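# Stack the 96-well plate from nest N1 onto K1

## Task

Pick up the 96-well plate sitting in plate nest N1 and set it fully nested on top of the plate already in stack rack K1, oriented so its well A1 (at the cut-off corner) lies above the lower plate's well A1. The lower plate has to remain flat in K1, the stack must stay put on its own without the robot holding it, and the gripper must release and withdraw afterward.

## Robot and tools

Robot: two Franka FR3 arms, left_arm and right_arm, each carrying a Robotiq 140 mm two-finger gripper and a wrist camera. Either arm may do the job; the idle one can be parked out of the way. Keep the arms from colliding or shoving each other.

Frame: all reported hand poses share one scene frame. Its origin is on the tabletop midway between the arms, +x runs out over the table, +z is up, and left_arm sits on the +y side. The arm names are not image sides. Base poses: left_arm at (+0.011, +0.327, 0) m with quat_wxyz (+0.999, 0, 0, -0.045); right_arm at (+0.041, -0.304, 0) m with quat_wxyz (+1.000, 0, 0, +0.010). Printed hand positions may be off from reality, especially far from the base.

Gripper geometry: fingers point along the gripper's +z and close along its y. end_effector_position is the point between the pads when shut. Closed fingertips extend roughly 33 mm past it, open ones roughly 9 mm. Closing pushes the tips about 24 mm further from the arm, so leave that gap above any surface.

Tool execute_actions takes "actions", a list holding zero or one item, plus optional "pictures" (boolean; images come by default). An empty list just reports the state. A wait is {"steps": N}, N up to 300 control steps of 1/30 s, counted from the previous result; it sends nothing new. A motion is {"rows": [...], "steps": N} with N up to 15 (default 15) and 1 to 15 rows; each row is used for one step and the final row repeats to fill the count. A refused call commands nothing.

Each row is a single flat list of 20 numbers covering both arms, even if one stays still: left_arm first, then right_arm. Per arm, 10 numbers: seven absolute joint target angles in radians (waist, shoulder, upper arm roll, elbow, forearm roll, wrist pitch, wrist roll, same order as the Joint positions line), then gripper position, force_limit and speed, each in [-1, 1]. Joint ranges: waist -2.744 to 2.744, shoulder -1.784 to 1.784, upper arm roll -2.901 to 2.901, elbow -3.042 to -0.152, forearm roll -2.807 to 2.807, wrist pitch 0.544 to 4.517, wrist roll -3.016 to 3.016. A target more than 0.018 rad beyond a bound, and further out than the current angle, gets the call refused. True bounds may differ by 0.018 rad; targets beyond a true bound are clipped there and reported as "joint sent to its limit" (possibly for an earlier action). No such message does not prove there is room.

Gripper numbers are absolute settings, not offsets. position: +1 fully open (140 mm), about -0.8 pads touching, -1 closes until blocked. force_limit: about 14 N at -1, 60 N at 0, 107 N at +1 for parts up to 40 mm wide. speed: gap change around 30 mm/s at -1, 140 at 0, 250 at +1. To keep a gripper unchanged, repeat its previous three numbers; zeros are real commands.

Motion limits: each step the sent target is kept within a lead of the measured angle (0.248 rad for the first four joints, 0.677 forearm roll, 0.715 wrist pitch, 1.54 wrist roll), and targets moving the hand over 70 mm from where it is are pulled back, so far moves take several calls. Arms keep heading to the last row while you reply or wait, until motion settles or a step is HELD.

Results: the state line gives each gripper's end_effector_position (m) and end_effector_quat_wxyz. Joint positions and Joint velocities have one block per arm (rad, rad/s). position_measured is in counts, 3 fully open to 230 pads met, not linear in mm. object_status: 0 moving, 1 blocked while opening, 2 blocked while closing (a grip), 3 reached target or pads met (a thin part might still be held). After sending -1, confirm status 2. Stopped fingers hold until a new position value (differing by at least 0.01) is sent or the object slips. To squeeze harder while status is 2, raise force_limit and switch position between -1 and -0.98. "joint command not followed" means a clearance check altered or blocked joint targets; the rest still ran. HELD flags steps where your row, or part of it, was not sent.

Faults: if a joint's contact torque hits its load limit (85 N m for the first four joints, 11 N m for the last three) or an external force on the arm, tool or load hits 85 N, including held weight, that arm halts for 10 s and drops the rest of the call. MOTOR HOT warns of heating from holding loads; reaching the limit brakes that arm until cooled (OVER-TEMPERATURE FAULT). Avoid such stops, hard pushes, slams and drops. Brief disturbances may tug on a held part or nudge loose items. Never let anything leave the table.

zoom_image: {"camera": "cam_left_wrist" or "cam_right_wrist", "region": [x0, y0, x1, y1]} in pixels of that camera's 504x504 image, top-left origin, at most 504 by 504; it shows a finer view of the latest picture. Both cameras are fisheye (left K fx 329.42, cx 249.094, cy 247.358; right fx 325.644, cx 250.333, cy 247.717) and may be offset up to about 51 mm and tilted up to about 29 degrees from nominal.

read_manual returns licence texts only. finished_scene {"scene": n} ends the current scene irreversibly, grades it and may start another with a new task; call it only once the plate rests nested unaided and the gripper has opened and backed away. Replying without any tool call ends everything.

Each tool is called after "Emit:" by a JSON object that holds its "api" and its "payload", one argument or row to a line.

## Session

Emit:
{"api": "execute_actions", "payload": {
  "actions": []
}}

Scene clock: 0.00 s of 8400.00 s.
left_arm: end_effector_position=(+0.6126, +0.1192, +0.1901) position_measured=3 object_status=3 end_effector_quat_wxyz=(+0.028, -0.400, +0.908, +0.120) | right_arm: end_effector_position=(+0.5990, -0.2898, +0.4144) position_measured=3 object_status=3 end_effector_quat_wxyz=(-0.009, +0.930, -0.367, +0.001)
Joint positions: left_arm=[-0.288  0.426 -0.057 -1.546  0.231  1.82   0.235] | right_arm=[-0.008  0.003  0.004 -1.565  0.016  1.578 -0.802]
Joint velocities: left_arm=[-0.001  0.001  0.     0.001  0.001  0.    -0.001] | right_arm=[ 0.     0.    -0.     0.    -0.001  0.    -0.   ]

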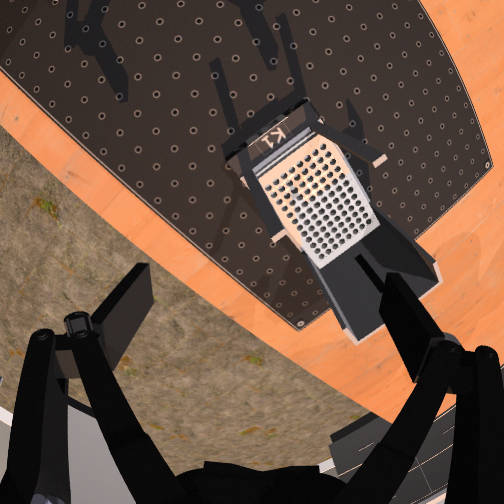

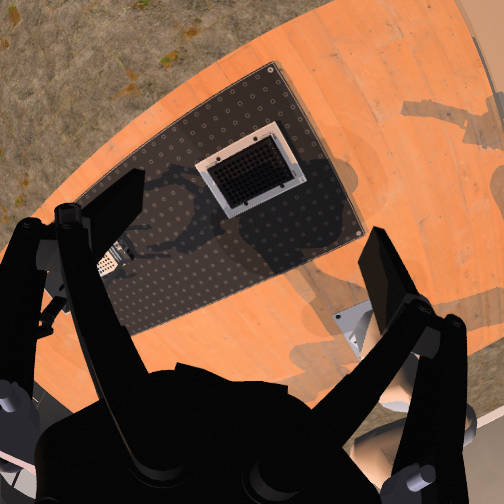

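Emit:
{"api": "zoom_image", "payload": {
  "camera": "cam_left_wrist",
  "region": [200, 80, 460, 350]
}}

Emit:
{"api": "zoom_image", "payload": {
  "camera": "cam_right_wrist",
  "region": [180, 105, 320, 230]
}}

Region (200, 80, 460, 350) of cam_left_wrist's 504x504 image, scaled by 1.867, with more detail than that image has; it fills the left 485 columns of this view, and the rest is white.

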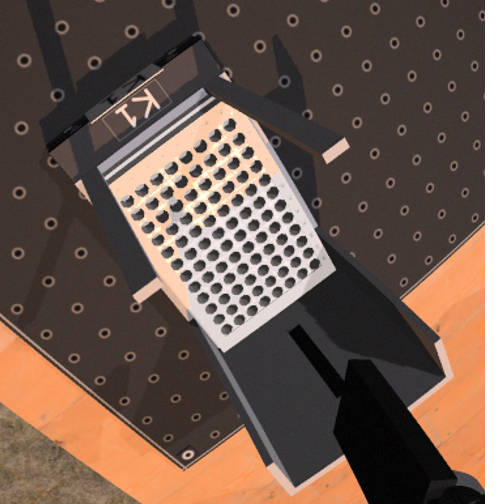

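Region (180, 105, 320, 230) of cam_right_wrist's 504x504 image, scaled by 3.600, with more detail than that image has; it fills the top 450 rows of this view, and the rest is white.

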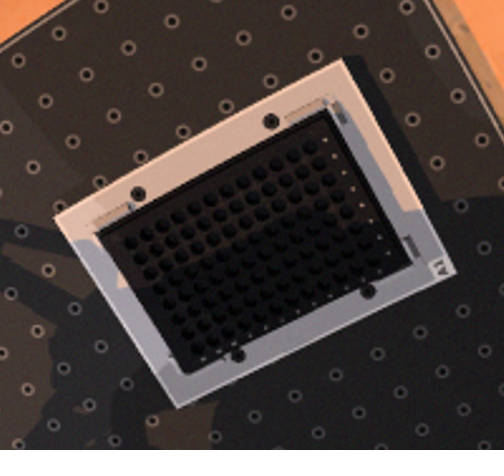

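Emit:
{"api": "zoom_image", "payload": {
  "camera": "cam_left_wrist",
  "region": [240, 120, 390, 280]
}}

Region (240, 120, 390, 280) of cam_left_wrist's 504x504 image, scaled by 3.150, with more detail than that image has; it fills the left 472 columns of this view, and the rest is white.

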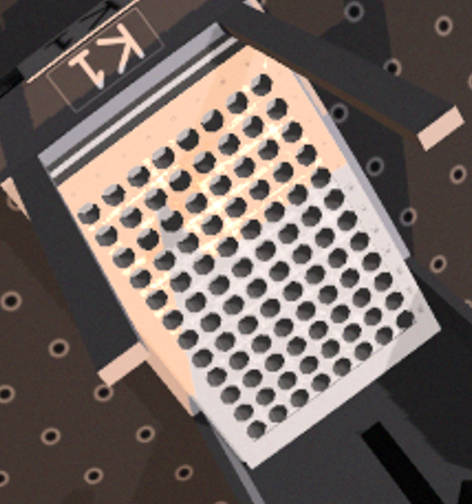

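Emit:
{"api": "zoom_image", "payload": {
  "camera": "cam_right_wrist",
  "region": [40, 150, 180, 290]
}}

Emit:
{"api": "zoom_image", "payload": {
  "camera": "cam_right_wrist",
  "region": [330, 210, 470, 350]
}}

Region (40, 150, 180, 290) of cam_right_wrist's 504x504 image, scaled by 3.600, with more detail than that image has.

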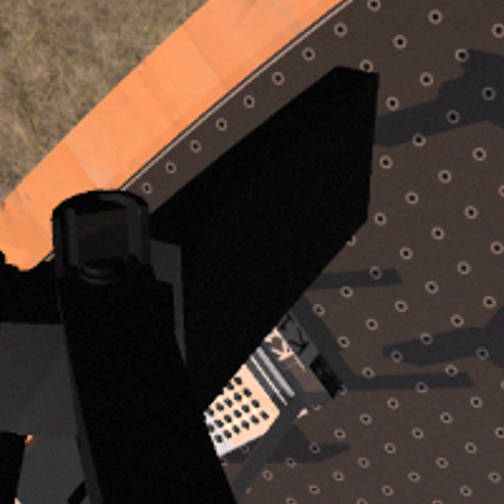

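Region (330, 210, 470, 350) of cam_right_wrist's 504x504 image, scaled by 3.600, with more detail than that image has.

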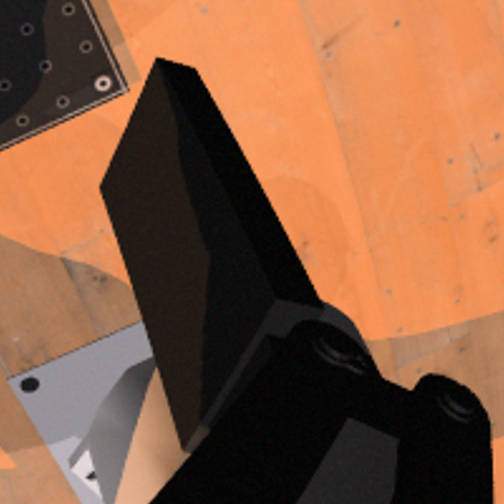

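Emit:
{"api": "execute_actions", "payload": {
  "actions": [
    {"rows": [[-0.288,0.426,-0.057,-1.546,0.231,1.82,0.235,1,0,0, -0.006,0.002,0.004,-1.573,0.016,1.585,-0.792,1,0,0],[-0.288,0.426,-0.057,-1.546,0.231,1.82,0.235,1,0,0, -0.003,0.0,0.004,-1.589,0.016,1.598,-0.773,1,0,0],[-0.288,0.426,-0.057,-1.546,0.231,1.82,0.235,1,0,0, 0.002,-0.004,0.004,-1.613,0.015,1.618,-0.743,1,0,0],[-0.288,0.426,-0.057,-1.546,0.231,1.82,0.235,1,0,0, 0.009,-0.008,0.004,-1.644,0.014,1.645,-0.704,1,0,0],[-0.288,0.426,-0.057,-1.546,0.231,1.82,0.235,1,0,0, 0.017,-0.013,0.003,-1.684,0.014,1.679,-0.655,1,0,0],[-0.288,0.426,-0.057,-1.546,0.231,1.82,0.235,1,0,0, 0.1577,-0.107,0.0,-2.3583,0.0,2.2513,0.1777,1,0,0]], "steps": 15}
  ],
  "pictures": false
}}

Scene clock: 120.50 s of 8400.00 s.
left_arm: end_effector_position=(+0.6126, +0.1192, +0.1901) position_measured=3 object_status=3 end_effector_quat_wxyz=(+0.028, -0.400, +0.908, +0.120) | right_arm: end_effector_position=(+0.5655, -0.2080, +0.2445) position_measured=3 object_status=3 end_effector_quat_wxyz=(-0.019, +0.847, -0.531, +0.016)
Joint positions: left_arm=[-0.288  0.426 -0.057 -1.546  0.231  1.82   0.235] | right_arm=[ 0.151 -0.104  0.007 -2.137  0.008  2.082 -0.278]
Joint velocities: left_arm=[-0.     0.001 -0.    -0.     0.    -0.     0.001] | right_arm=[ 0.073  0.032  0.    -1.468 -0.009  0.559  0.929]
Steps of this call (steps 1 to 90: nothing new was sent; then 117.00 s passed at rest; steps 91 to 105: all 15 steps of this action). Readings (joint positions | what the end effector reports):
91: left_arm=[-0.288 0.426 -0.057 -1.546 0.231 1.820 0.235] | right_arm=[-0.008 0.003 0.004 -1.566 0.016 1.578 -0.801] | left_arm position_measured=3 object_status=3 | right_arm position_measured=3 object_status=3
92: left_arm=[-0.288 0.426 -0.057 -1.546 0.231 1.820 0.235] | right_arm=[-0.008 0.001 0.004 -1.571 0.016 1.581 -0.799] | left_arm position_measured=3 object_status=3 | right_arm position_measured=3 object_status=3
94: left_arm=[-0.288 0.426 -0.057 -1.546 0.231 1.820 0.235] | right_arm=[-0.003 -0.006 0.003 -1.597 0.016 1.597 -0.787] | left_arm position_measured=3 object_status=3 | right_arm position_measured=3 object_status=3
98: left_arm=[-0.288 0.426 -0.057 -1.546 0.231 1.820 0.235] | right_arm=[0.056 -0.048 -0.007 -1.740 0.012 1.769 -0.632] | left_arm position_measured=3 object_status=3 | right_arm position_measured=3 object_status=3
105: the state above

Emit:
{"api": "execute_actions", "payload": {
  "actions": [
    {"steps": 45}
  ]
}}

Scene clock: 122.43 s of 8400.00 s.
left_arm: end_effector_position=(+0.6126, +0.1192, +0.1901) position_measured=3 object_status=3 end_effector_quat_wxyz=(+0.028, -0.400, +0.908, +0.120) | right_arm: end_effector_position=(+0.5197, -0.2171, +0.1602) position_measured=3 object_status=3 end_effector_quat_wxyz=(-0.000, +0.708, -0.706, -0.002)
Joint positions: left_arm=[-0.288  0.426 -0.057 -1.546  0.231  1.82   0.235] | right_arm=[ 0.156 -0.106  0.002 -2.356  0.004  2.248  0.171]
Joint velocities: left_arm=[ 0.001  0.001 -0.001 -0.001  0.002 -0.    -0.001] | right_arm=[ 0.001  0.001 -0.    -0.     0.001  0.     0.005]
Steps of this call (steps 1 to 58: the robot went on to your last target). Readings (joint positions | what the end effector reports):
1: left_arm=[-0.288 0.426 -0.057 -1.546 0.231 1.820 0.235] | right_arm=[0.152 -0.103 0.007 -2.187 0.008 2.103 -0.245] | left_arm position_measured=3 object_status=3 | right_arm position_measured=3 object_status=3
2: left_arm=[-0.288 0.426 -0.057 -1.546 0.231 1.820 0.235] | right_arm=[0.154 -0.104 0.006 -2.238 0.007 2.128 -0.205] | left_arm position_measured=3 object_status=3 | right_arm position_measured=3 object_status=3
4: left_arm=[-0.288 0.426 -0.057 -1.546 0.231 1.820 0.235] | right_arm=[0.155 -0.097 0.004 -2.312 0.006 2.163 -0.131] | left_arm position_measured=3 object_status=3 | right_arm position_measured=3 object_status=3
8: left_arm=[-0.288 0.426 -0.057 -1.546 0.231 1.820 0.235] | right_arm=[0.156 -0.096 0.002 -2.354 0.005 2.206 -0.023] | left_arm position_measured=3 object_status=3 | right_arm position_measured=3 object_status=3
58: the state above

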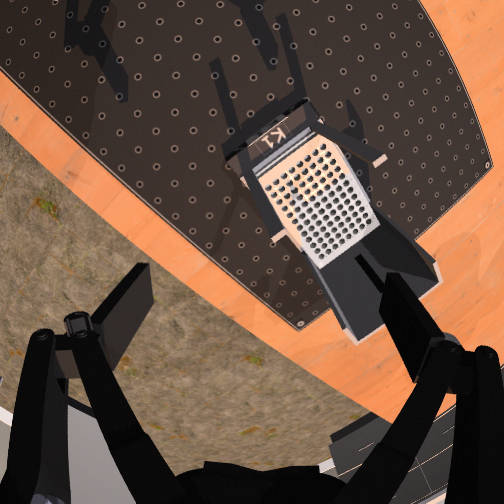

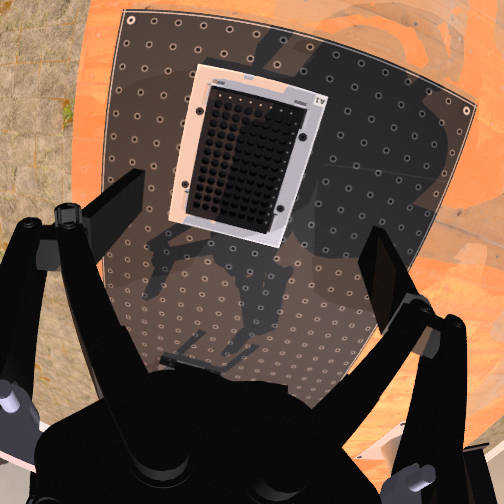

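Emit:
{"api": "zoom_image", "payload": {
  "camera": "cam_right_wrist",
  "region": [150, 55, 350, 255]
}}

Region (150, 55, 350, 255) of cam_right_wrist's 504x504 image, scaled by 2.520, with more detail than that image has.

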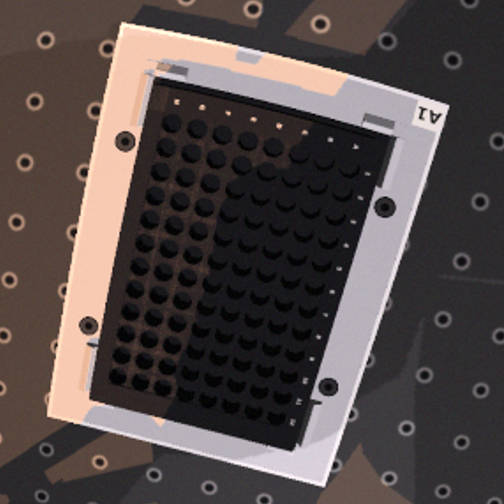

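Emit:
{"api": "execute_actions", "payload": {
  "actions": [
    {"rows": [[-0.288,0.426,-0.057,-1.546,0.231,1.82,0.235,1,0,0, 0.1577,-0.104,0,-2.358,-0.001,2.254,0.179,0.37,0,-0.5],[-0.288,0.426,-0.057,-1.546,0.231,1.82,0.235,1,0,0, 0.1577,-0.097,0,-2.358,-0.001,2.261,0.180,0.37,0,-0.5],[-0.288,0.426,-0.057,-1.546,0.231,1.82,0.235,1,0,0, 0.1577,-0.087,0,-2.3575,-0.002,2.271,0.182,0.37,0,-0.5],[-0.288,0.426,-0.057,-1.546,0.231,1.82,0.235,1,0,0, 0.1577,-0.074,0,-2.357,-0.002,2.284,0.184,0.37,0,-0.5],[-0.288,0.426,-0.057,-1.546,0.231,1.82,0.235,1,0,0, 0.1578,-0.058,0,-2.356,-0.003,2.299,0.187,0.37,0,-0.5],[-0.288,0.426,-0.057,-1.546,0.231,1.82,0.235,1,0,0, 0.1578,-0.041,0,-2.3555,-0.003,2.316,0.190,0.37,0,-0.5],[-0.288,0.426,-0.057,-1.546,0.231,1.82,0.235,1,0,0, 0.1578,-0.022,0,-2.355,-0.004,2.334,0.193,0.37,0,-0.5],[-0.288,0.426,-0.057,-1.546,0.231,1.82,0.235,1,0,0, 0.1578,-0.003,0,-2.354,-0.004,2.353,0.196,0.37,0,-0.5],[-0.288,0.426,-0.057,-1.546,0.231,1.82,0.235,1,0,0, 0.1578,0.015,0,-2.353,-0.004,2.371,0.199,0.37,0,-0.5],[-0.288,0.426,-0.057,-1.546,0.231,1.82,0.235,1,0,0, 0.1579,0.033,0,-2.352,-0.004,2.388,0.202,0.37,0,-0.5],[-0.288,0.426,-0.057,-1.546,0.231,1.82,0.235,1,0,0, 0.1579,0.049,0,-2.351,-0.004,2.403,0.204,0.37,0,-0.5],[-0.288,0.426,-0.057,-1.546,0.231,1.82,0.235,1,0,0, 0.1579,0.062,0,-2.350,-0.004,2.416,0.206,0.37,0,-0.5],[-0.288,0.426,-0.057,-1.546,0.231,1.82,0.235,1,0,0, 0.1579,0.073,0,-2.3495,-0.004,2.426,0.208,0.37,0,-0.5],[-0.288,0.426,-0.057,-1.546,0.231,1.82,0.235,1,0,0, 0.1579,0.080,0,-2.349,-0.004,2.433,0.209,0.37,0,-0.5],[-0.288,0.426,-0.057,-1.546,0.231,1.82,0.235,1,0,0, 0.1579,0.0818,0,-2.349,-0.004,2.435,0.209,0.37,0,-0.5]], "steps": 15}
  ],
  "pictures": false
}}

Emit:
{"api": "execute_actions", "payload": {
  "actions": [
    {"steps": 20}
  ]
}}

Scene clock: 228.10 s of 8400.00 s.
left_arm: end_effector_position=(+0.6126, +0.1192, +0.1901) position_measured=3 object_status=3 end_effector_quat_wxyz=(+0.028, -0.400, +0.908, +0.120) | right_arm: end_effector_position=(+0.5279, -0.2163, +0.0873) position_measured=66 object_status=0 end_effector_quat_wxyz=(+0.015, +0.703, -0.711, -0.011)
Joint positions: left_arm=[-0.288  0.426 -0.057 -1.546  0.231  1.82   0.235] | right_arm=[ 0.156  0.067  0.002 -2.354  0.001  2.383  0.19 ]
Joint velocities: left_arm=[ 0.    -0.    -0.     0.001 -0.001  0.001  0.   ] | right_arm=[ 0.     0.291 -0.001  0.001 -0.003  0.281  0.044]
Steps of this call (steps 1 to 15: the robot went on to your last target; steps 16 to 90: nothing new was sent; then 102.17 s passed at rest; steps 91 to 105: all 15 steps of this action). Readings (joint positions | what the end effector reports):
91: left_arm=[-0.288 0.426 -0.057 -1.546 0.231 1.820 0.235] | right_arm=[0.156 -0.106 0.002 -2.356 0.004 2.249 0.172] | left_arm position_measured=3 object_status=3 | right_arm position_measured=3 object_status=0
92: left_arm=[-0.288 0.426 -0.057 -1.546 0.231 1.820 0.235] | right_arm=[0.156 -0.105 0.002 -2.356 0.004 2.250 0.173] | left_arm position_measured=3 object_status=3 | right_arm position_measured=6 object_status=0
94: left_arm=[-0.288 0.426 -0.057 -1.546 0.231 1.820 0.235] | right_arm=[0.156 -0.097 0.002 -2.356 0.003 2.258 0.174] | left_arm position_measured=3 object_status=3 | right_arm position_measured=15 object_status=0
98: left_arm=[-0.288 0.426 -0.057 -1.546 0.231 1.820 0.235] | right_arm=[0.156 -0.047 0.002 -2.355 0.002 2.294 0.178] | left_arm position_measured=3 object_status=3 | right_arm position_measured=34 object_status=0
105: the state above

Scene clock: 228.77 s of 8400.00 s.
left_arm: end_effector_position=(+0.6126, +0.1192, +0.1901) position_measured=3 object_status=3 end_effector_quat_wxyz=(+0.028, -0.400, +0.908, +0.120) | right_arm: end_effector_position=(+0.5405, -0.2141, +0.0844) position_measured=82 object_status=3 end_effector_quat_wxyz=(+0.001, +0.698, -0.716, -0.001)
Joint positions: left_arm=[-0.288  0.426 -0.057 -1.546  0.231  1.82   0.235] | right_arm=[ 0.156  0.082  0.002 -2.351  0.     2.431  0.202]
Joint velocities: left_arm=[ 0.     0.    -0.001  0.     0.001  0.001 -0.   ] | right_arm=[-0.001 -0.     0.001  0.001 -0.     0.005  0.007]
Steps of this call (steps 1 to 20: the robot went on to your last target). Readings (joint positions | what the end effector reports):
1: left_arm=[-0.288 0.426 -0.057 -1.546 0.231 1.820 0.235] | right_arm=[0.156 0.074 0.002 -2.354 0.001 2.391 0.191] | left_arm position_measured=3 object_status=3 | right_arm position_measured=71 object_status=0
2: left_arm=[-0.288 0.426 -0.057 -1.546 0.231 1.820 0.235] | right_arm=[0.156 0.079 0.002 -2.354 0.001 2.398 0.193] | left_arm position_measured=3 object_status=3 | right_arm position_measured=75 object_status=0
4: left_arm=[-0.288 0.426 -0.057 -1.546 0.231 1.820 0.235] | right_arm=[0.156 0.082 0.002 -2.353 0.000 2.409 0.195] | left_arm position_measured=3 object_status=3 | right_arm position_measured=82 object_status=0
8: left_arm=[-0.288 0.426 -0.057 -1.546 0.231 1.820 0.235] | right_arm=[0.156 0.082 0.002 -2.352 0.000 2.421 0.198] | left_arm position_measured=3 object_status=3 | right_arm position_measured=82 object_status=0
20: the state above

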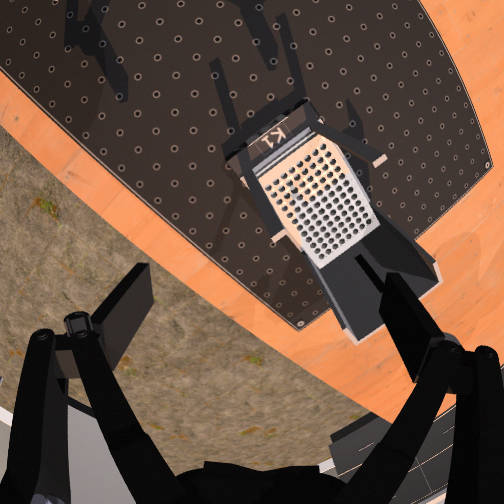

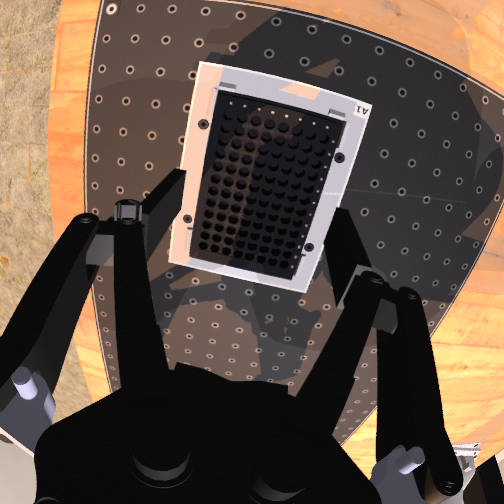

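Emit:
{"api": "execute_actions", "payload": {
  "actions": []
}}

Emit:
{"api": "zoom_image", "payload": {
  "camera": "cam_right_wrist",
  "region": [150, 50, 390, 300]
}}

Scene clock: 237.23 s of 8400.00 s.
left_arm: end_effector_position=(+0.6126, +0.1192, +0.1901) position_measured=3 object_status=3 end_effector_quat_wxyz=(+0.028, -0.400, +0.908, +0.120) | right_arm: end_effector_position=(+0.5409, -0.2140, +0.0846) position_measured=82 object_status=3 end_effector_quat_wxyz=(+0.001, +0.698, -0.716, -0.001)
Joint positions: left_arm=[-0.288  0.426 -0.057 -1.546  0.231  1.82   0.235] | right_arm=[ 0.156  0.082  0.002 -2.351  0.     2.432  0.204]
Joint velocities: left_arm=[-0.001  0.     0.001  0.001 -0.001 -0.     0.001] | right_arm=[ 0.     0.    -0.    -0.001 -0.     0.     0.001]
Steps of this call (steps 1 to 15: the robot went on to your last target; steps 16 to 90: nothing new was sent; then 5.47 s passed at rest). Readings (joint positions | what the end effector reports):
1: left_arm=[-0.288 0.426 -0.057 -1.546 0.231 1.820 0.235] | right_arm=[0.156 0.082 0.002 -2.351 0.000 2.431 0.202] | left_arm position_measured=3 object_status=3 | right_arm position_measured=82 object_status=3
2: left_arm=[-0.288 0.426 -0.057 -1.546 0.231 1.820 0.235] | right_arm=[0.156 0.082 0.002 -2.351 0.000 2.431 0.202] | left_arm position_measured=3 object_status=3 | right_arm position_measured=82 object_status=3
4: left_arm=[-0.288 0.426 -0.057 -1.546 0.231 1.820 0.235] | right_arm=[0.156 0.082 0.002 -2.351 0.000 2.431 0.203] | left_arm position_measured=3 object_status=3 | right_arm position_measured=82 object_status=3
8: left_arm=[-0.288 0.426 -0.057 -1.546 0.231 1.820 0.235] | right_arm=[0.156 0.082 0.002 -2.351 0.000 2.432 0.203] | left_arm position_measured=3 object_status=3 | right_arm position_measured=82 object_status=3
90: the state above
All arms were judged still, so your last target was given up. Only a new action makes them travel on or press farther. Fingers that are still opening or closing keep moving.

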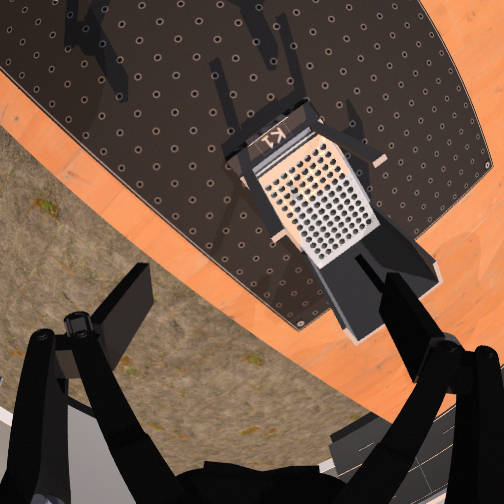

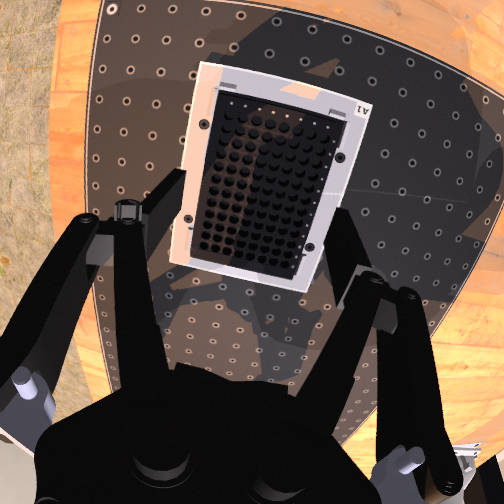

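Region (150, 50, 390, 300) of cam_right_wrist's 504x504 image, scaled by 2.016, with more detail than that image has; it fills the left 484 columns of this view, and the rest is white.

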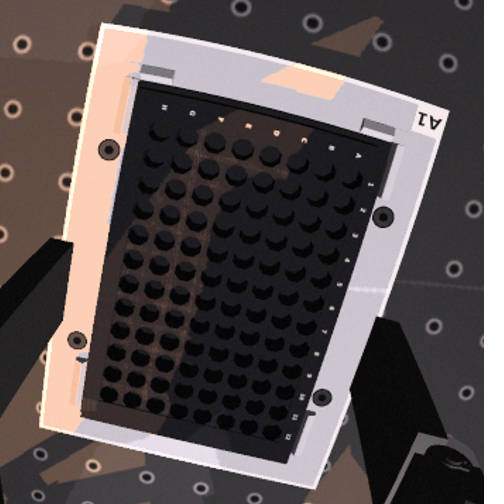

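Emit:
{"api": "zoom_image", "payload": {
  "camera": "cam_left_wrist",
  "region": [235, 130, 305, 200]
}}

Emit:
{"api": "zoom_image", "payload": {
  "camera": "cam_right_wrist",
  "region": [290, 90, 380, 180]
}}

Region (235, 130, 305, 200) of cam_left_wrist's 504x504 image, scaled by 7.200, with more detail than that image has.

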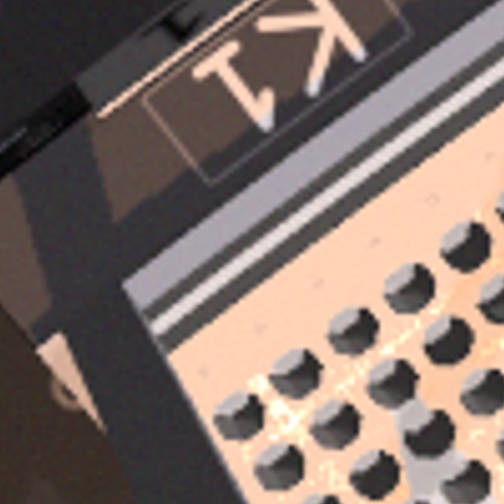

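Region (290, 90, 380, 180) of cam_right_wrist's 504x504 image, scaled by 5.600, with more detail than that image has.

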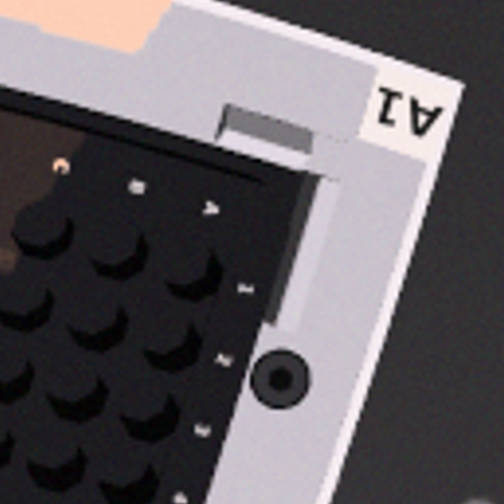

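Emit:
{"api": "zoom_image", "payload": {
  "camera": "cam_right_wrist",
  "region": [270, 200, 360, 290]
}}

Emit:
{"api": "zoom_image", "payload": {
  "camera": "cam_right_wrist",
  "region": [170, 80, 270, 180]
}}

Region (270, 200, 360, 290) of cam_right_wrist's 504x504 image, scaled by 5.600, with more detail than that image has.

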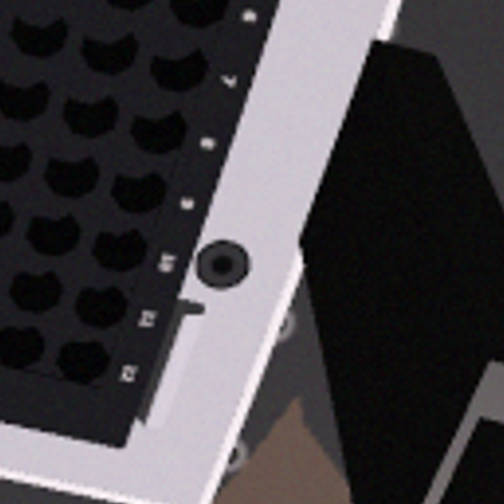

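Region (170, 80, 270, 180) of cam_right_wrist's 504x504 image, scaled by 5.040, with more detail than that image has.

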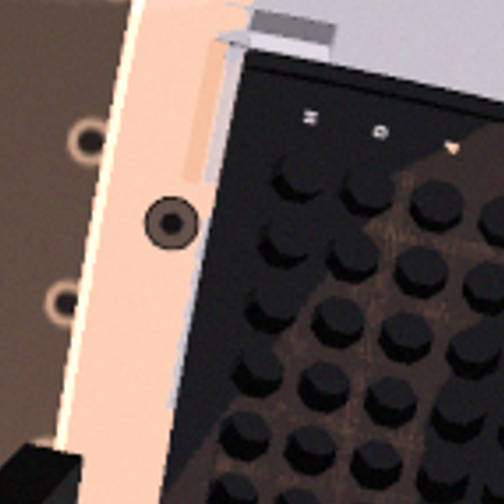

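Emit:
{"api": "execute_actions", "payload": {
  "actions": [
    {"rows": [[-0.288,0.426,-0.057,-1.546,0.231,1.82,0.235,1,0,0, 0.1579,0.0824,0,-2.352,-0.004,2.4403,0.209,0.37,0,-0.5],[-0.288,0.426,-0.057,-1.546,0.231,1.82,0.235,1,0,0, 0.1579,0.0842,0,-2.3535,-0.004,2.4463,0.209,0.37,0,-0.5],[-0.288,0.426,-0.057,-1.546,0.231,1.82,0.235,1,0,0, 0.1579,0.0869,0,-2.3543,-0.004,2.4529,0.209,0.37,0,-0.5],[-0.288,0.426,-0.057,-1.546,0.231,1.82,0.235,1,0,0, 0.1579,0.0903,0,-2.3551,-0.004,2.4598,0.209,0.37,0,-0.5],[-0.288,0.426,-0.057,-1.546,0.231,1.82,0.235,1,0,0, 0.1579,0.0944,0,-2.3561,-0.004,2.4668,0.209,0.37,0,-0.5],[-0.288,0.426,-0.057,-1.546,0.231,1.82,0.235,1,0,0, 0.1579,0.0989,0,-2.3572,-0.004,2.4737,0.209,0.37,0,-0.5],[-0.288,0.426,-0.057,-1.546,0.231,1.82,0.235,1,0,0, 0.1579,0.1037,0,-2.3583,-0.004,2.4803,0.209,0.37,0,-0.5],[-0.288,0.426,-0.057,-1.546,0.231,1.82,0.235,1,0,0, 0.1579,0.1086,0,-2.3595,-0.004,2.4864,0.209,0.37,0,-0.5],[-0.288,0.426,-0.057,-1.546,0.231,1.82,0.235,1,0,0, 0.1579,0.1134,0,-2.3606,-0.004,2.4916,0.209,0.37,0,-0.5],[-0.288,0.426,-0.057,-1.546,0.231,1.82,0.235,1,0,0, 0.1579,0.1179,0,-2.3617,-0.004,2.4959,0.209,0.37,0,-0.5],[-0.288,0.426,-0.057,-1.546,0.231,1.82,0.235,1,0,0, 0.1579,0.1220,0,-2.3627,-0.004,2.499,0.209,0.37,0,-0.5],[-0.288,0.426,-0.057,-1.546,0.231,1.82,0.235,1,0,0, 0.1579,0.1254,0,-2.3635,-0.004,2.5008,0.209,0.37,0,-0.5],[-0.288,0.426,-0.057,-1.546,0.231,1.82,0.235,1,0,0, 0.1579,0.1281,0,-2.3641,-0.004,2.5009,0.209,0.37,0,-0.5],[-0.288,0.426,-0.057,-1.546,0.231,1.82,0.235,1,0,0, 0.1579,0.1299,0,-2.3645,-0.004,2.499,0.209,0.37,0,-0.5],[-0.288,0.426,-0.057,-1.546,0.231,1.82,0.235,1,0,0, 0.1579,0.1305,0,-2.3647,-0.004,2.4955,0.209,0.37,0,-0.5]], "steps": 15}
  ],
  "pictures": false
}}

Emit:
{"api": "execute_actions", "payload": {
  "actions": [
    {"steps": 15}
  ]
}}

Scene clock: 357.73 s of 8400.00 s.
left_arm: end_effector_position=(+0.6126, +0.1192, +0.1901) position_measured=3 object_status=3 end_effector_quat_wxyz=(+0.028, -0.400, +0.908, +0.120) | right_arm: end_effector_position=(+0.5410, -0.2140, +0.0632) position_measured=82 object_status=3 end_effector_quat_wxyz=(+0.000, +0.698, -0.716, -0.001)
Joint positions: left_arm=[-0.288  0.426 -0.057 -1.546  0.231  1.82   0.235] | right_arm=[ 0.156  0.125  0.002 -2.362  0.     2.486  0.204]
Joint velocities: left_arm=[-0.     0.001 -0.    -0.001 -0.    -0.     0.   ] | right_arm=[-0.     0.075  0.002 -0.022  0.001  0.035  0.001]
Steps of this call (steps 1 to 90: nothing new was sent; then 117.00 s passed at rest; steps 91 to 105: all 15 steps of this action). Readings (joint positions | what the end effector reports):
91: left_arm=[-0.288 0.426 -0.057 -1.546 0.231 1.820 0.235] | right_arm=[0.156 0.082 0.002 -2.351 0.000 2.433 0.204] | left_arm position_measured=3 object_status=3 | right_arm position_measured=82 object_status=3
92: left_arm=[-0.288 0.426 -0.057 -1.546 0.231 1.820 0.235] | right_arm=[0.156 0.082 0.002 -2.351 0.000 2.434 0.204] | left_arm position_measured=3 object_status=3 | right_arm position_measured=82 object_status=3
94: left_arm=[-0.288 0.426 -0.057 -1.546 0.231 1.820 0.235] | right_arm=[0.156 0.084 0.002 -2.351 0.000 2.440 0.204] | left_arm position_measured=3 object_status=3 | right_arm position_measured=82 object_status=3
98: left_arm=[-0.288 0.426 -0.057 -1.546 0.231 1.820 0.235] | right_arm=[0.156 0.096 0.002 -2.354 0.000 2.459 0.204] | left_arm position_measured=3 object_status=3 | right_arm position_measured=82 object_status=3
105: the state above

Scene clock: 358.23 s of 8400.00 s.
left_arm: end_effector_position=(+0.6126, +0.1192, +0.1901) position_measured=3 object_status=3 end_effector_quat_wxyz=(+0.028, -0.400, +0.908, +0.120) | right_arm: end_effector_position=(+0.5411, -0.2140, +0.0611) position_measured=82 object_status=3 end_effector_quat_wxyz=(+0.000, +0.698, -0.716, -0.000)
Joint positions: left_arm=[-0.288  0.426 -0.057 -1.546  0.231  1.82   0.235] | right_arm=[ 0.156  0.13   0.002 -2.363  0.     2.492  0.204]
Joint velocities: left_arm=[ 0.     0.001  0.002 -0.     0.    -0.     0.   ] | right_arm=[-0.001 -0.001 -0.001 -0.002  0.001  0.003  0.001]
Steps of this call (steps 1 to 15: the robot went on to your last target). Readings (joint positions | what the end effector reports):
1: left_arm=[-0.288 0.426 -0.057 -1.546 0.231 1.820 0.235] | right_arm=[0.156 0.127 0.002 -2.362 0.000 2.487 0.204] | left_arm position_measured=3 object_status=3 | right_arm position_measured=82 object_status=3
2: left_arm=[-0.288 0.426 -0.057 -1.546 0.231 1.820 0.235] | right_arm=[0.156 0.129 0.002 -2.363 0.000 2.487 0.204] | left_arm position_measured=3 object_status=3 | right_arm position_measured=82 object_status=3
4: left_arm=[-0.288 0.426 -0.057 -1.546 0.231 1.820 0.235] | right_arm=[0.156 0.130 0.002 -2.363 0.000 2.489 0.204] | left_arm position_measured=3 object_status=3 | right_arm position_measured=82 object_status=3
8: left_arm=[-0.288 0.426 -0.057 -1.546 0.231 1.820 0.235] | right_arm=[0.156 0.130 0.002 -2.363 0.000 2.491 0.204] | left_arm position_measured=3 object_status=3 | right_arm position_measured=82 object_status=3
15: the state above
All arms were judged still, so your last target was given up. Only a new action makes them travel on or press farther. Fingers that are still opening or closing keep moving.

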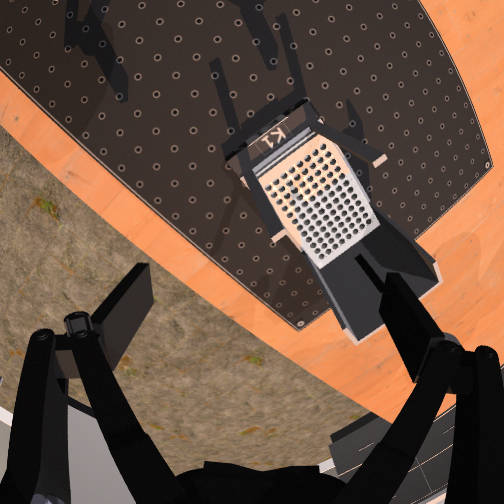

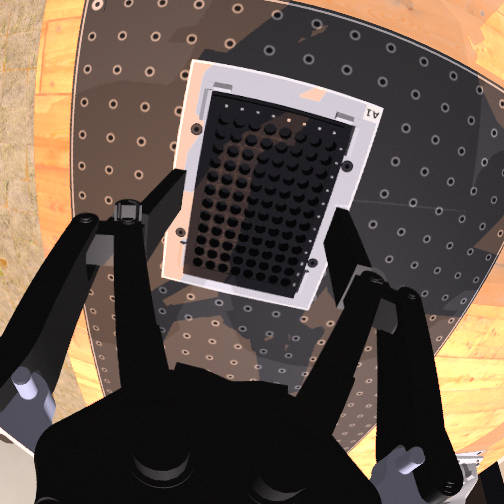

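Emit:
{"api": "zoom_image", "payload": {
  "camera": "cam_left_wrist",
  "region": [70, 250, 190, 370]
}}

Emit:
{"api": "zoom_image", "payload": {
  "camera": "cam_left_wrist",
  "region": [330, 240, 460, 370]
}}

Region (70, 250, 190, 370) of cam_left_wrist's 504x504 image, scaled by 4.200, with more detail than that image has.

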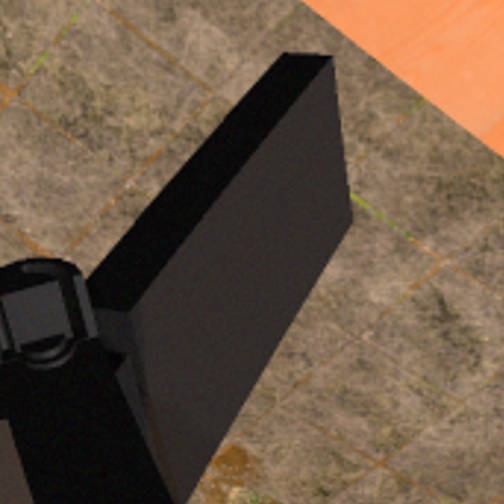

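Region (330, 240, 460, 370) of cam_left_wrist's 504x504 image, scaled by 3.877, with more detail than that image has.

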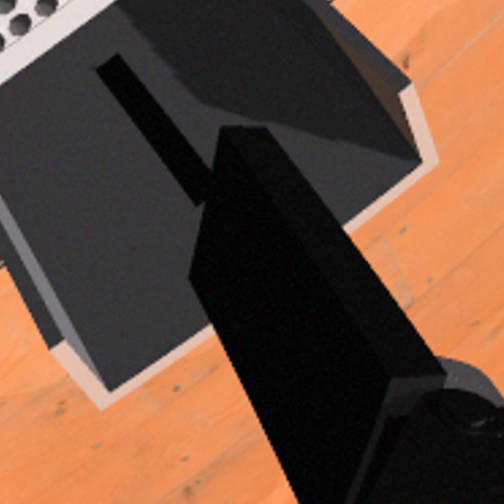

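Emit:
{"api": "execute_actions", "payload": {
  "actions": [
    {"rows": [[-0.288,0.422,-0.057,-1.546,0.231,1.82,0.235,1,0,0, 0.1579,0.1305,0,-2.3647,-0.004,2.4955,0.209,-1,0,-0.7],[-0.288,0.412,-0.057,-1.546,0.231,1.82,0.235,1,0,0, 0.1579,0.1305,0,-2.3647,-0.004,2.4955,0.209,-1,0,-0.7],[-0.288,0.396,-0.057,-1.546,0.231,1.82,0.235,1,0,0, 0.1579,0.1305,0,-2.3647,-0.004,2.4955,0.209,-1,0,-0.7],[-0.288,0.376,-0.057,-1.546,0.231,1.82,0.235,1,0,0, 0.1579,0.1305,0,-2.3647,-0.004,2.4955,0.209,-1,0,-0.7],[-0.285,0.352,-0.057,-1.546,0.231,1.82,0.235,1,0,0, 0.1579,0.1305,0,-2.3647,-0.004,2.4955,0.209,-1,0,-0.7],[-0.275,0.325,-0.056,-1.55,0.225,1.82,0.233,1,0,0, 0.1579,0.1305,0,-2.3647,-0.004,2.4955,0.209,-1,0,-0.7],[-0.258,0.297,-0.054,-1.56,0.215,1.82,0.23,1,0,0, 0.1579,0.1305,0,-2.3647,-0.004,2.4955,0.209,-1,0,-0.7],[-0.235,0.268,-0.05,-1.575,0.2,1.822,0.225,1,0,0, 0.1579,0.1305,0,-2.3647,-0.004,2.4955,0.209,-1,0,-0.7],[-0.205,0.24,-0.046,-1.595,0.18,1.826,0.22,1,0,0, 0.1579,0.1305,0,-2.3647,-0.004,2.4955,0.209,-1,0,-0.7],[-0.17,0.213,-0.041,-1.618,0.16,1.832,0.212,1,0,0, 0.1579,0.1305,0,-2.3647,-0.004,2.4955,0.209,-1,0,-0.7],[-0.13,0.188,-0.036,-1.643,0.14,1.84,0.204,1,0,0, 0.1579,0.1305,0,-2.3647,-0.004,2.4955,0.209,-1,0,-0.7],[-0.088,0.165,-0.031,-1.67,0.12,1.85,0.196,1,0,0, 0.1579,0.1305,0,-2.3647,-0.004,2.4955,0.209,-1,0,-0.7],[-0.045,0.145,-0.026,-1.698,0.1,1.862,0.188,1,0,0, 0.1579,0.1305,0,-2.3647,-0.004,2.4955,0.209,-1,0,-0.7],[-0.002,0.128,-0.021,-1.727,0.08,1.876,0.18,1,0,0, 0.1579,0.1305,0,-2.3647,-0.004,2.4955,0.209,-1,0,-0.7],[0.04,0.114,-0.016,-1.757,0.06,1.892,0.172,1,0,0, 0.1579,0.1305,0,-2.3647,-0.004,2.4955,0.209,-1,0,-0.7]], "steps": 15}
  ],
  "pictures": false
}}

Emit:
{"api": "execute_actions", "payload": {
  "actions": [
    {"rows": [[0.078,0.104,-0.012,-1.79,0.045,1.92,0.165,1,0,0, 0.1579,0.1305,0,-2.3647,-0.004,2.4955,0.209,-1,0,-0.7],[0.112,0.097,-0.008,-1.825,0.03,1.955,0.159,1,0,0, 0.1579,0.1305,0,-2.3647,-0.004,2.4955,0.209,-1,0,-0.7],[0.14,0.093,-0.005,-1.862,0.018,1.995,0.154,1,0,0, 0.1579,0.1305,0,-2.3647,-0.004,2.4955,0.209,-1,0,-0.7],[0.162,0.091,-0.002,-1.9,0.008,2.035,0.15,1,0,0, 0.1579,0.1305,0,-2.3647,-0.004,2.4955,0.209,-1,0,-0.7],[0.177,0.09,0,-1.94,0,2.075,0.147,1,0,0, 0.1579,0.1305,0,-2.3647,-0.004,2.4955,0.209,-1,0,-0.7],[0.185,0.09,0,-1.98,0,2.115,0.147,1,0,0, 0.1579,0.1305,0,-2.3647,-0.004,2.4955,0.209,-1,0,-0.7],[0.188,0.09,0,-2.018,0,2.152,0.147,1,0,0, 0.1579,0.1305,0,-2.3647,-0.004,2.4955,0.209,-1,0,-0.7],[0.188,0.09,0,-2.054,0,2.185,0.147,1,0,0, 0.1579,0.1305,0,-2.3647,-0.004,2.4955,0.209,-1,0,-0.7],[0.188,0.09,0,-2.086,0,2.213,0.147,1,0,0, 0.1579,0.1305,0,-2.3647,-0.004,2.4955,0.209,-1,0,-0.7],[0.188,0.09,0,-2.114,0,2.235,0.147,1,0,0, 0.1579,0.1305,0,-2.3647,-0.004,2.4955,0.209,-1,0,-0.7],[0.188,0.09,0,-2.137,0,2.25,0.147,1,0,0, 0.1579,0.1305,0,-2.3647,-0.004,2.4955,0.209,-1,0,-0.7],[0.188,0.09,0,-2.155,0,2.26,0.147,1,0,0, 0.1579,0.1305,0,-2.3647,-0.004,2.4955,0.209,-1,0,-0.7],[0.188,0.09,0,-2.167,0,2.265,0.147,1,0,0, 0.1579,0.1305,0,-2.3647,-0.004,2.4955,0.209,-1,0,-0.7],[0.188,0.09,0,-2.174,0,2.266,0.147,1,0,0, 0.1579,0.1305,0,-2.3647,-0.004,2.4955,0.209,-1,0,-0.7]], "steps": 15}
  ],
  "pictures": false
}}

Emit:
{"api": "execute_actions", "payload": {
  "actions": [
    {"steps": 20}
  ]
}}

Scene clock: 478.73 s of 8400.00 s.
left_arm: end_effector_position=(+0.6239, +0.2286, +0.3011) position_measured=3 object_status=3 end_effector_quat_wxyz=(+0.052, -0.519, +0.852, +0.037) | right_arm: end_effector_position=(+0.5413, -0.2139, +0.0617) position_measured=111 object_status=2 end_effector_quat_wxyz=(-0.000, +0.698, -0.716, -0.000)
Joint positions: left_arm=[-0.09   0.159 -0.041 -1.666  0.137  1.847  0.22 ] | right_arm=[ 0.156  0.128  0.002 -2.363  0.     2.491  0.204]
Joint velocities: left_arm=[ 1.02  -0.503  0.208 -0.616 -0.396  0.171 -0.09 ] | right_arm=[ 0.    -0.     0.001 -0.001 -0.001  0.001  0.   ]
Steps of this call (steps 1 to 90: nothing new was sent; then 117.00 s passed at rest; steps 91 to 105: all 15 steps of this action). Readings (joint positions | what the end effector reports):
91: left_arm=[-0.288 0.426 -0.057 -1.546 0.231 1.820 0.235] | right_arm=[0.156 0.130 0.002 -2.363 0.000 2.492 0.204] | left_arm position_measured=3 object_status=3 | right_arm position_measured=82 object_status=0
92: left_arm=[-0.288 0.425 -0.057 -1.546 0.231 1.820 0.235] | right_arm=[0.156 0.130 0.002 -2.363 0.000 2.492 0.204] | left_arm position_measured=3 object_status=3 | right_arm position_measured=84 object_status=0
94: left_arm=[-0.288 0.414 -0.057 -1.549 0.231 1.820 0.235] | right_arm=[0.156 0.130 0.002 -2.363 0.000 2.492 0.204] | left_arm position_measured=3 object_status=3 | right_arm position_measured=91 object_status=0
98: left_arm=[-0.275 0.340 -0.060 -1.562 0.222 1.820 0.235] | right_arm=[0.156 0.129 0.002 -2.363 0.000 2.492 0.204] | left_arm position_measured=3 object_status=3 | right_arm position_measured=105 object_status=0
105: the state above

Scene clock: 479.23 s of 8400.00 s.
left_arm: end_effector_position=(+0.5393, +0.3842, +0.1377) position_measured=3 object_status=3 end_effector_quat_wxyz=(+0.023, +0.682, -0.730, -0.021) | right_arm: end_effector_position=(+0.5413, -0.2139, +0.0617) position_measured=111 object_status=2 end_effector_quat_wxyz=(-0.000, +0.698, -0.716, -0.000)
Joint positions: left_arm=[ 0.191  0.099  0.005 -2.155  0.007  2.192  0.169] | right_arm=[ 0.156  0.128  0.002 -2.363  0.     2.491  0.204]
Joint velocities: left_arm=[-0.036  0.012 -0.06  -0.334 -0.038  0.394 -0.052] | right_arm=[ 0.001 -0.001 -0.    -0.    -0.     0.    -0.002]
Steps of this call (steps 1 to 15: all 15 steps of this action). Readings (joint positions | what the end effector reports):
1: left_arm=[-0.054 0.143 -0.035 -1.689 0.123 1.856 0.217] | right_arm=[0.156 0.128 0.002 -2.363 0.000 2.491 0.204] | left_arm position_measured=3 object_status=3 | right_arm position_measured=111 object_status=2
2: left_arm=[-0.018 0.129 -0.029 -1.715 0.109 1.867 0.213] | right_arm=[0.156 0.128 0.002 -2.363 0.000 2.491 0.204] | left_arm position_measured=3 object_status=3 | right_arm position_measured=111 object_status=2
4: left_arm=[0.054 0.107 -0.018 -1.777 0.080 1.904 0.206] | right_arm=[0.156 0.128 0.002 -2.363 0.000 2.491 0.204] | left_arm position_measured=3 object_status=3 | right_arm position_measured=111 object_status=2
8: left_arm=[0.167 0.087 0.007 -1.950 0.032 2.025 0.188] | right_arm=[0.156 0.128 0.002 -2.363 0.000 2.491 0.204] | left_arm position_measured=3 object_status=3 | right_arm position_measured=111 object_status=2
15: the state above

Scene clock: 479.90 s of 8400.00 s.
left_arm: end_effector_position=(+0.5550, +0.3813, +0.1400) position_measured=3 object_status=3 end_effector_quat_wxyz=(-0.000, +0.686, -0.727, -0.002) | right_arm: end_effector_position=(+0.5413, -0.2139, +0.0617) position_measured=111 object_status=2 end_effector_quat_wxyz=(-0.000, +0.698, -0.716, -0.000)
Joint positions: left_arm=[ 0.189  0.091  0.001 -2.172  0.003  2.262  0.155] | right_arm=[ 0.156  0.128  0.002 -2.363  0.     2.491  0.204]
Joint velocities: left_arm=[ 0.001  0.001  0.001  0.    -0.001  0.008 -0.006] | right_arm=[-0.001 -0.    -0.    -0.001  0.    -0.001  0.001]
Steps of this call (steps 1 to 20: the robot went on to your last target). Readings (joint positions | what the end effector reports):
1: left_arm=[0.190 0.099 0.003 -2.163 0.006 2.204 0.168] | right_arm=[0.156 0.128 0.002 -2.363 0.000 2.491 0.204] | left_arm position_measured=3 object_status=3 | right_arm position_measured=111 object_status=2
2: left_arm=[0.189 0.098 0.002 -2.168 0.006 2.214 0.166] | right_arm=[0.156 0.128 0.002 -2.363 0.000 2.491 0.204] | left_arm position_measured=3 object_status=3 | right_arm position_measured=111 object_status=2
4: left_arm=[0.189 0.096 0.001 -2.171 0.005 2.229 0.164] | right_arm=[0.156 0.128 0.002 -2.363 0.000 2.491 0.204] | left_arm position_measured=3 object_status=3 | right_arm position_measured=111 object_status=2
8: left_arm=[0.189 0.092 0.001 -2.172 0.004 2.248 0.160] | right_arm=[0.156 0.128 0.002 -2.363 0.000 2.491 0.204] | left_arm position_measured=3 object_status=3 | right_arm position_measured=111 object_status=2
20: the state above

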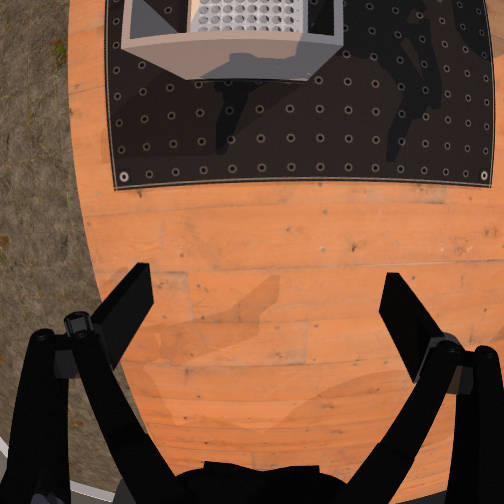

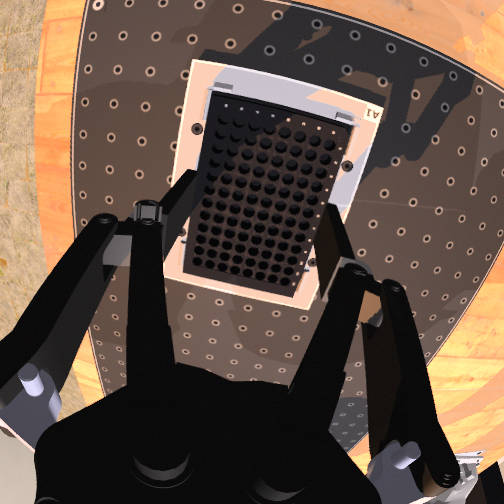

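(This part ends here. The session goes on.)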